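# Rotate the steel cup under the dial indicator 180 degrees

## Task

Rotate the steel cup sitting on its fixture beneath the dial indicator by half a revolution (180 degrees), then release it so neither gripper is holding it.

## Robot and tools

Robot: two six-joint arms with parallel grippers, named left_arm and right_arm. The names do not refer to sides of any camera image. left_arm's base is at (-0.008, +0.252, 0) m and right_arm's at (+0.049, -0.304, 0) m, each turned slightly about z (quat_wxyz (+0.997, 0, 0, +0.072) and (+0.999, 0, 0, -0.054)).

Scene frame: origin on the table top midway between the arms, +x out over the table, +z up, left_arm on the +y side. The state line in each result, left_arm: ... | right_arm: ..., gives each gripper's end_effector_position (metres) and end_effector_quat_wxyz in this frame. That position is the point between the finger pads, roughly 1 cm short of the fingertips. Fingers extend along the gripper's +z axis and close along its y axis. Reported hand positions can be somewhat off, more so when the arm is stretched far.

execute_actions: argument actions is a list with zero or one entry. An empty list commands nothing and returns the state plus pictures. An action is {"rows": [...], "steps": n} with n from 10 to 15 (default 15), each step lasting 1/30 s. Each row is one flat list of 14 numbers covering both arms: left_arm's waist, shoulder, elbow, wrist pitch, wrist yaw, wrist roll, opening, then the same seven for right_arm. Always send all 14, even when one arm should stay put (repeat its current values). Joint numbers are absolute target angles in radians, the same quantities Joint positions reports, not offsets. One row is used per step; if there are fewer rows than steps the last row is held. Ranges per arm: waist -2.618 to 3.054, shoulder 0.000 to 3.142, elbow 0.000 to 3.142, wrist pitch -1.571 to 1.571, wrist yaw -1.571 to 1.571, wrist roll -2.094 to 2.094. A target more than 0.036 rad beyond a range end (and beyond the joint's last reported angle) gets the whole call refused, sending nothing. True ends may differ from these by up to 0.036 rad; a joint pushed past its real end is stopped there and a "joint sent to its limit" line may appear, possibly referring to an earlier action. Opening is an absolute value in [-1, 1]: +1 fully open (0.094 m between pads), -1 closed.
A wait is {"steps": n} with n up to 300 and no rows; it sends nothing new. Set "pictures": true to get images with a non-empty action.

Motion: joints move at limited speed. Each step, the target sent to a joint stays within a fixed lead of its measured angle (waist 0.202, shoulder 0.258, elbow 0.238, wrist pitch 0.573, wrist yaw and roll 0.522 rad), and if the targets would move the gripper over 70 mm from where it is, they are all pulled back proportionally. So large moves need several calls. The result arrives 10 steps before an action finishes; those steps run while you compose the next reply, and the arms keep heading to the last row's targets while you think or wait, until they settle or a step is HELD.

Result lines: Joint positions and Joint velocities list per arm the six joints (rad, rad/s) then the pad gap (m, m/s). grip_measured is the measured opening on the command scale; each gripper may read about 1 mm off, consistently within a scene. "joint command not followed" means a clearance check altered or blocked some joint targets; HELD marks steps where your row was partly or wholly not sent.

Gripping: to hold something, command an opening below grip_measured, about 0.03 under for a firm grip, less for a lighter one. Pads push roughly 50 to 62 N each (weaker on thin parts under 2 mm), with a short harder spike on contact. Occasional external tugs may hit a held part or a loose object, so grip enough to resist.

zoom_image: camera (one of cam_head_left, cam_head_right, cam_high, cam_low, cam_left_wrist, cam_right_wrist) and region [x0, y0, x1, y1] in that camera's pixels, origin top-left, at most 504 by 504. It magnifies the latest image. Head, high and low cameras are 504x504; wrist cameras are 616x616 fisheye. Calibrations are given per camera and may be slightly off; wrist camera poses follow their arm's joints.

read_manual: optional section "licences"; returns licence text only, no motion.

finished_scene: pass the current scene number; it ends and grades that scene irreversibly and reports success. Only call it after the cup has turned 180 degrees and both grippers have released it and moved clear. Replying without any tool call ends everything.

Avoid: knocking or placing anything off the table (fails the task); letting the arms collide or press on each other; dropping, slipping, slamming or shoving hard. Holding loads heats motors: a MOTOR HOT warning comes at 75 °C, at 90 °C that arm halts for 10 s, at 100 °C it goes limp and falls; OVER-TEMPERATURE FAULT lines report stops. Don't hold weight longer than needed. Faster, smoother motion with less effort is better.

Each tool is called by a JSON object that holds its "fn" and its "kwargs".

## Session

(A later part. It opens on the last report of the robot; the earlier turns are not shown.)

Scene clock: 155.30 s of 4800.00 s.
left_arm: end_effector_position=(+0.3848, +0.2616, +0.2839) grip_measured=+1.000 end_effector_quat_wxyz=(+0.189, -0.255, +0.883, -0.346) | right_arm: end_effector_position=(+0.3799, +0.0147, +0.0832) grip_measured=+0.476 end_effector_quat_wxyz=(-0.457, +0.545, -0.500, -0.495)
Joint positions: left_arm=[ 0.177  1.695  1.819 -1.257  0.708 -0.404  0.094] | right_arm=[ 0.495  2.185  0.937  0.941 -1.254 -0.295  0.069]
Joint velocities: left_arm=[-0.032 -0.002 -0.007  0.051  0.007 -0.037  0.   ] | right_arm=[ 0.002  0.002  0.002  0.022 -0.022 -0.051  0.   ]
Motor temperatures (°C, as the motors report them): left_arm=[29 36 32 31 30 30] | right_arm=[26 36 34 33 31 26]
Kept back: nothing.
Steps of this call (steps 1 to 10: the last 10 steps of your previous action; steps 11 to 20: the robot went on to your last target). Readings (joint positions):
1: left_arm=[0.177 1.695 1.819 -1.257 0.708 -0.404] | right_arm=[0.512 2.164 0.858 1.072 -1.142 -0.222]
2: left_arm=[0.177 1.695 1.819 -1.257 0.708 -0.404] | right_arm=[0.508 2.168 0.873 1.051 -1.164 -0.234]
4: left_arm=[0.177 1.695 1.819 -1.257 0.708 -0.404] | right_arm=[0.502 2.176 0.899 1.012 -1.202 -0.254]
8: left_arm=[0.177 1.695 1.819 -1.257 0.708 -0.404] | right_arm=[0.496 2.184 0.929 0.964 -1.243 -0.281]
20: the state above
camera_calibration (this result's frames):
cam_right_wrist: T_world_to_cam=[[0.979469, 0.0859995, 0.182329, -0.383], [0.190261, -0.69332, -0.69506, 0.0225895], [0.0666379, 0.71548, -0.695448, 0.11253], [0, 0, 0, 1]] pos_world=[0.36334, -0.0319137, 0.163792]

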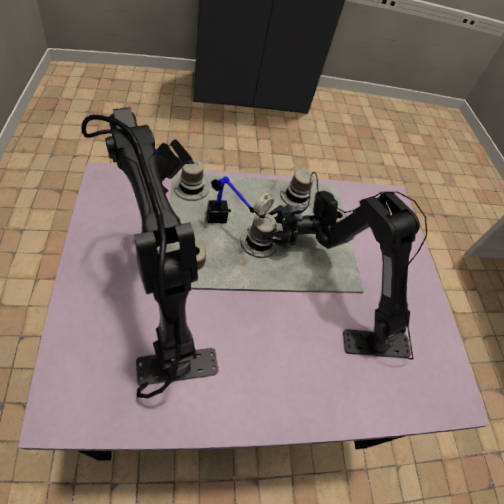

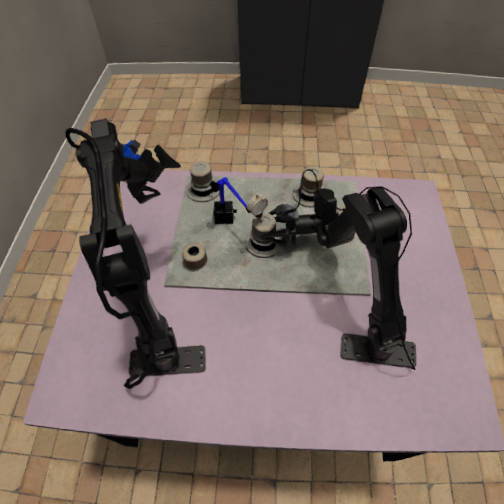

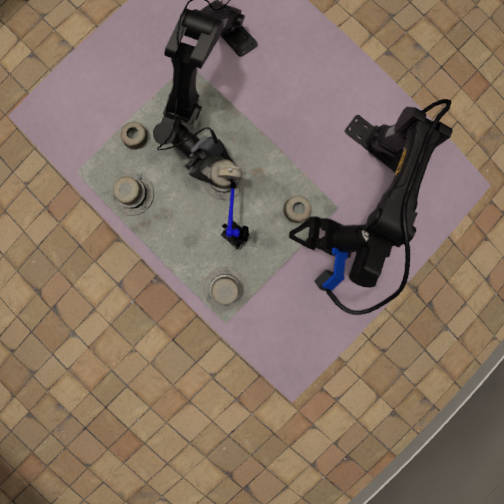

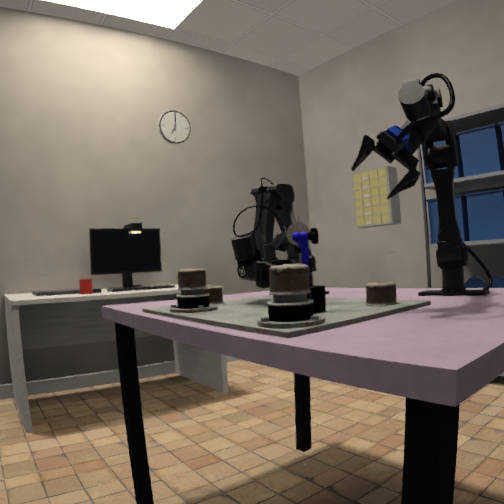

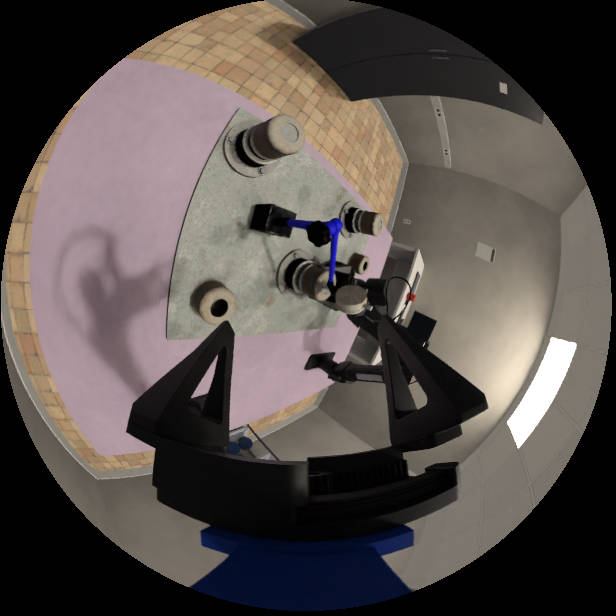

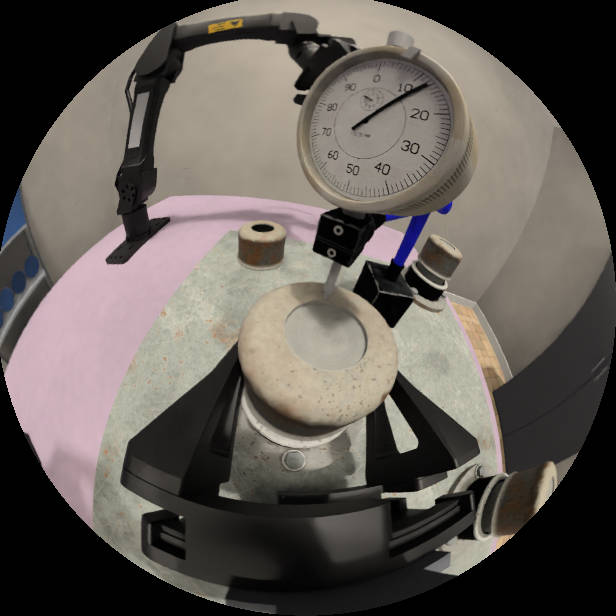

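{"fn": "execute_actions", "kwargs": {"actions": [{"rows": [
[0.177,1.695,1.819,-1.257,0.708,-0.404,1, 0.490,2.198,0.948,0.925,-1.260,-0.306,0.45],
[0.177,1.695,1.819,-1.257,0.708,-0.404,1, 0.495,2.184,0.941,0.940,-1.254,-0.297,0.47],
[0.177,1.695,1.819,-1.257,0.708,-0.404,1, 0.495,2.184,0.941,0.940,-1.254,-0.297,0.55],
[0.177,1.695,1.819,-1.257,0.708,-0.404,1, 0.495,2.184,0.941,0.940,-1.254,-0.297,0.65],
[0.177,1.695,1.819,-1.257,0.708,-0.404,1, 0.495,2.184,0.941,0.940,-1.254,-0.297,0.77],
[0.177,1.695,1.819,-1.257,0.708,-0.404,1, 0.492,2.175,0.934,0.950,-1.249,-0.292,0.89],
[0.177,1.695,1.819,-1.257,0.708,-0.404,1, 0.489,2.166,0.929,0.960,-1.243,-0.289,1],
[0.177,1.695,1.819,-1.257,0.708,-0.404,1, 0.487,2.158,0.924,0.9674,-1.2389,-0.2861,1],
[0.177,1.695,1.819,-1.257,0.708,-0.404,1, 0.4859,2.1567,0.9218,0.9714,-1.2363,-0.2851,1],
[0.177,1.695,1.819,-1.257,0.708,-0.404,1, 0.4826,2.1527,0.9153,0.9772,-1.2328,-0.2836,1],
[0.177,1.695,1.819,-1.257,0.708,-0.404,1, 0.4773,2.1463,0.9047,0.9846,-1.2285,-0.2819,1],
[0.177,1.695,1.819,-1.257,0.708,-0.404,1, 0.4702,2.1376,0.8904,0.9932,-1.2235,-0.2799,1],
[0.177,1.695,1.819,-1.257,0.708,-0.404,1, 0.4615,2.127,0.8729,1.003,-1.2183,-0.2778,1],
[0.177,1.695,1.819,-1.257,0.708,-0.404,1, 0.4515,2.1149,0.8529,1.0133,-1.2128,-0.2755,1],
[0.177,1.695,1.819,-1.257,0.708,-0.404,1, 0.4408,2.1019,0.8315,1.0237,-1.2072,-0.2732,1]
], "steps": 15}]}}

{"fn": "execute_actions", "kwargs": {"actions": [{"rows": [
[0.177,1.695,1.819,-1.257,0.708,-0.404,1, 0.4295,2.0883,0.809,1.034,-1.202,-0.2711,1],
[0.177,1.695,1.819,-1.257,0.708,-0.404,1, 0.4182,2.0746,0.7865,1.0438,-1.197,-0.2691,1],
[0.177,1.695,1.819,-1.257,0.708,-0.404,1, 0.4075,2.0616,0.7651,1.0524,-1.1927,-0.2674,1],
[0.177,1.695,1.819,-1.257,0.708,-0.404,1, 0.3975,2.0495,0.7451,1.0598,-1.1892,-0.2659,1],
[0.177,1.695,1.819,-1.257,0.708,-0.404,1, 0.3888,2.0389,0.7276,1.0656,-1.1866,-0.2649,1],
[0.177,1.695,1.819,-1.257,0.708,-0.404,1, 0.3817,2.0302,0.7133,1.0696,-1.1851,-0.2642,1],
[0.177,1.695,1.819,-1.257,0.708,-0.404,1, 0.3764,2.0238,0.7027,1.0715,-1.1845,-0.264,1],
[0.177,1.695,1.819,-1.257,0.708,-0.404,1, 0.3732,2.0199,0.6963,1.072,-1.1845,-0.264,1],
[0.177,1.695,1.819,-1.257,0.708,-0.404,1, 0.372,2.0185,0.694,1.072,-1.1845,-0.264,1]
], "steps": 10}]}}

{"fn": "execute_actions", "kwargs": {"actions": [{"steps": 16}], "pictures": true}}

Scene clock: 161.03 s of 4800.00 s.
left_arm: end_effector_position=(+0.3848, +0.2616, +0.2839) grip_measured=+1.000 end_effector_quat_wxyz=(+0.189, -0.255, +0.883, -0.346) | right_arm: end_effector_position=(+0.3798, +0.0147, +0.0832) grip_measured=+0.714 end_effector_quat_wxyz=(-0.456, +0.545, -0.500, -0.495)
Joint positions: left_arm=[ 0.177  1.695  1.819 -1.257  0.708 -0.404  0.094] | right_arm=[ 0.495  2.185  0.937  0.941 -1.254 -0.294  0.081]
Joint velocities: left_arm=[-0.002 -0.007 -0.007 -0.051 -0.051  0.037  0.   ] | right_arm=[-0.007 -0.002  0.002  0.007  0.007 -0.022  0.107]
Motor temperatures (°C, as the motors report them): left_arm=[29 36 32 31 30 30] | right_arm=[26 36 34 33 31 26]
Steps of this call (steps 1 to 15: the robot went on to your last target; steps 16 to 90: nothing new was sent; then 2.57 s passed at rest; steps 91 to 95: the first 5 steps of this action). Readings (joint positions):
91: left_arm=[0.177 1.695 1.819 -1.257 0.708 -0.404] | right_arm=[0.495 2.185 0.937 0.941 -1.254 -0.295]
92: left_arm=[0.177 1.695 1.819 -1.257 0.708 -0.404] | right_arm=[0.495 2.185 0.937 0.941 -1.254 -0.295]
94: left_arm=[0.177 1.695 1.819 -1.257 0.708 -0.404] | right_arm=[0.495 2.185 0.937 0.941 -1.254 -0.294]
95: the state above

Scene clock: 161.37 s of 4800.00 s.
left_arm: end_effector_position=(+0.3848, +0.2616, +0.2839) grip_measured=+1.000 end_effector_quat_wxyz=(+0.189, -0.255, +0.883, -0.346) | right_arm: end_effector_position=(+0.3790, +0.0041, +0.0859) grip_measured=+1.000 end_effector_quat_wxyz=(-0.470, +0.537, -0.510, -0.481)
Joint positions: left_arm=[ 0.177  1.695  1.819 -1.257  0.708 -0.404  0.094] | right_arm=[ 0.476  2.15   0.879  0.983 -1.228 -0.288  0.094]
Joint velocities: left_arm=[ 0.002  0.017  0.002  0.037  0.007 -0.081  0.   ] | right_arm=[-0.261 -0.33  -0.574  0.198  0.125  0.007  0.   ]
Motor temperatures (°C, as the motors report them): left_arm=[29 36 32 31 30 30] | right_arm=[27 36 34 33 31 26]
Kept back: the last 10 steps of this action.
Steps of this call (steps 1 to 10: the last 10 steps of your previous action). Readings (joint positions):
1: left_arm=[0.177 1.695 1.819 -1.257 0.708 -0.404] | right_arm=[0.495 2.185 0.937 0.941 -1.254 -0.294]
2: left_arm=[0.177 1.695 1.819 -1.257 0.708 -0.404] | right_arm=[0.495 2.185 0.937 0.943 -1.253 -0.294]
4: left_arm=[0.177 1.695 1.819 -1.257 0.708 -0.404] | right_arm=[0.495 2.185 0.937 0.949 -1.249 -0.294]
8: left_arm=[0.177 1.695 1.819 -1.257 0.708 -0.404] | right_arm=[0.489 2.171 0.914 0.969 -1.235 -0.291]
10: the state above

Scene clock: 161.90 s of 4800.00 s.
left_arm: end_effector_position=(+0.3848, +0.2616, +0.2839) grip_measured=+1.000 end_effector_quat_wxyz=(+0.189, -0.255, +0.883, -0.346) | right_arm: end_effector_position=(+0.3772, -0.0401, +0.0922) grip_measured=+1.000 end_effector_quat_wxyz=(-0.500, +0.503, -0.545, -0.447)
Joint positions: left_arm=[ 0.177  1.695  1.819 -1.257  0.708 -0.404  0.094] | right_arm=[ 0.379  2.044  0.709  1.061 -1.191 -0.273  0.094]
Joint velocities: left_arm=[-0.002 -0.002  0.012 -0.081 -0.022 -0.066  0.   ] | right_arm=[-0.007 -0.007 -0.012  0.066 -0.037 -0.007  0.   ]
Motor temperatures (°C, as the motors report them): left_arm=[29 36 32 31 30 30] | right_arm=[27 36 34 33 31 26]
Kept back: nothing.
Steps of this call (steps 1 to 10: the last 10 steps of your previous action; steps 11 to 16: the robot went on to your last target). Readings (joint positions):
1: left_arm=[0.177 1.695 1.819 -1.257 0.708 -0.404] | right_arm=[0.465 2.138 0.858 0.991 -1.224 -0.286]
2: left_arm=[0.177 1.695 1.819 -1.257 0.708 -0.404] | right_arm=[0.454 2.125 0.837 0.999 -1.219 -0.284]
4: left_arm=[0.177 1.695 1.819 -1.257 0.708 -0.404] | right_arm=[0.427 2.097 0.793 1.017 -1.211 -0.281]
8: left_arm=[0.177 1.695 1.819 -1.257 0.708 -0.404] | right_arm=[0.386 2.054 0.725 1.044 -1.198 -0.276]
16: the state above
camera_calibration (this result's frames):
cam_right_wrist: T_world_to_cam=[[0.976848, -0.0877433, 0.195114, -0.384456], [0.0726998, -0.721601, -0.688481, 0.0339689], [0.201204, 0.686726, -0.698515, 0.106534], [0, 0, 0, 1]] pos_world=[0.351651, -0.0823815, 0.172816]

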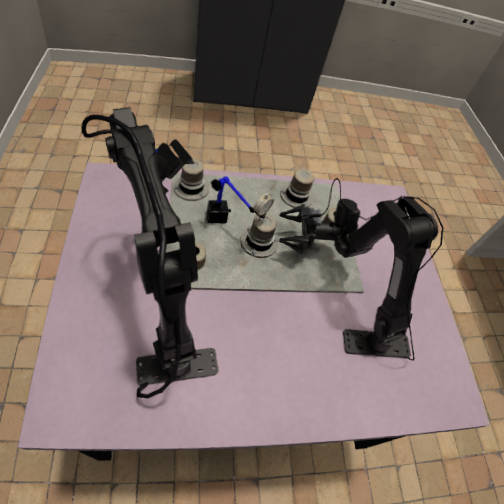

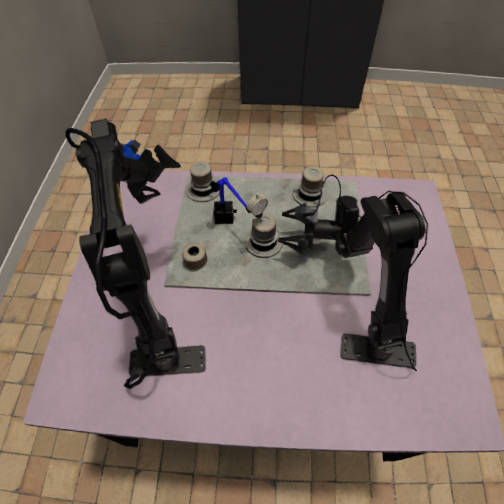

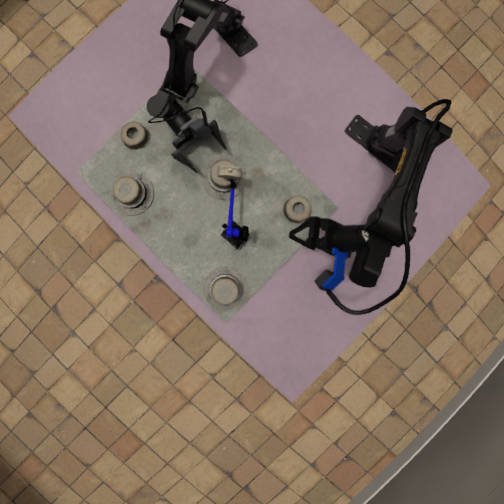

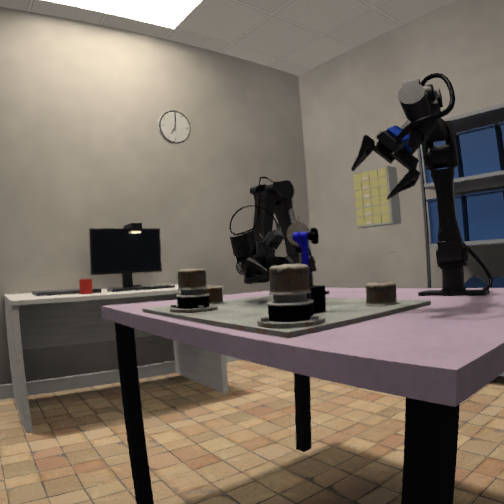

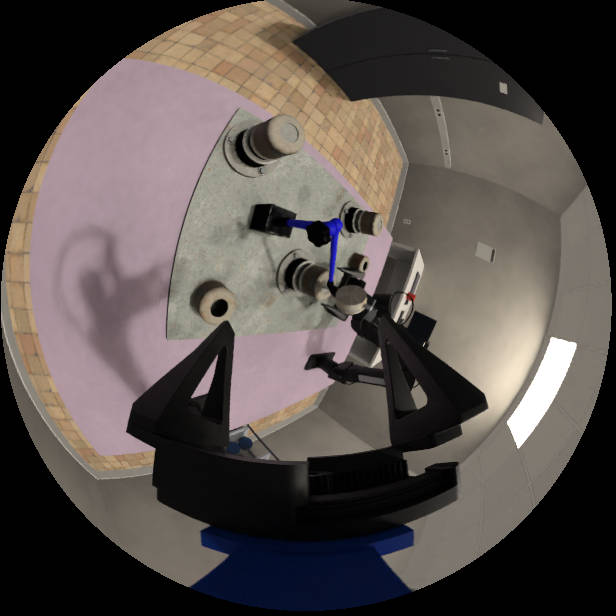

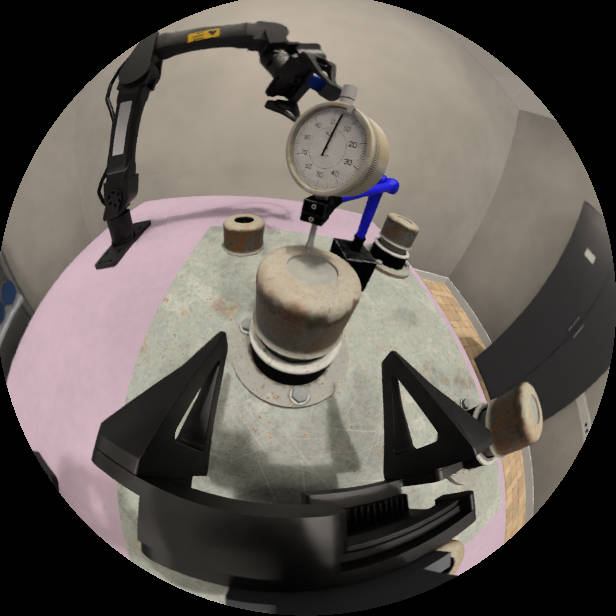

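{"fn": "zoom_image", "kwargs": {"camera": "cam_right_wrist", "region": [200, 80, 420, 420]}}

Region (200, 80, 420, 420) of cam_right_wrist's 616x616 image, scaled by 1.482, with more detail than that image has; it fills the left 326 columns of this view, and the rest is white.

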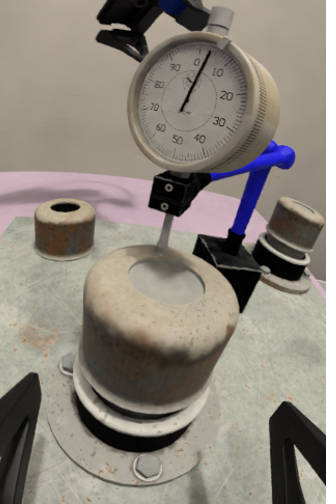

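{"fn": "finished_scene", "kwargs": {"scene": 1}}

The scene is finished: the task was done.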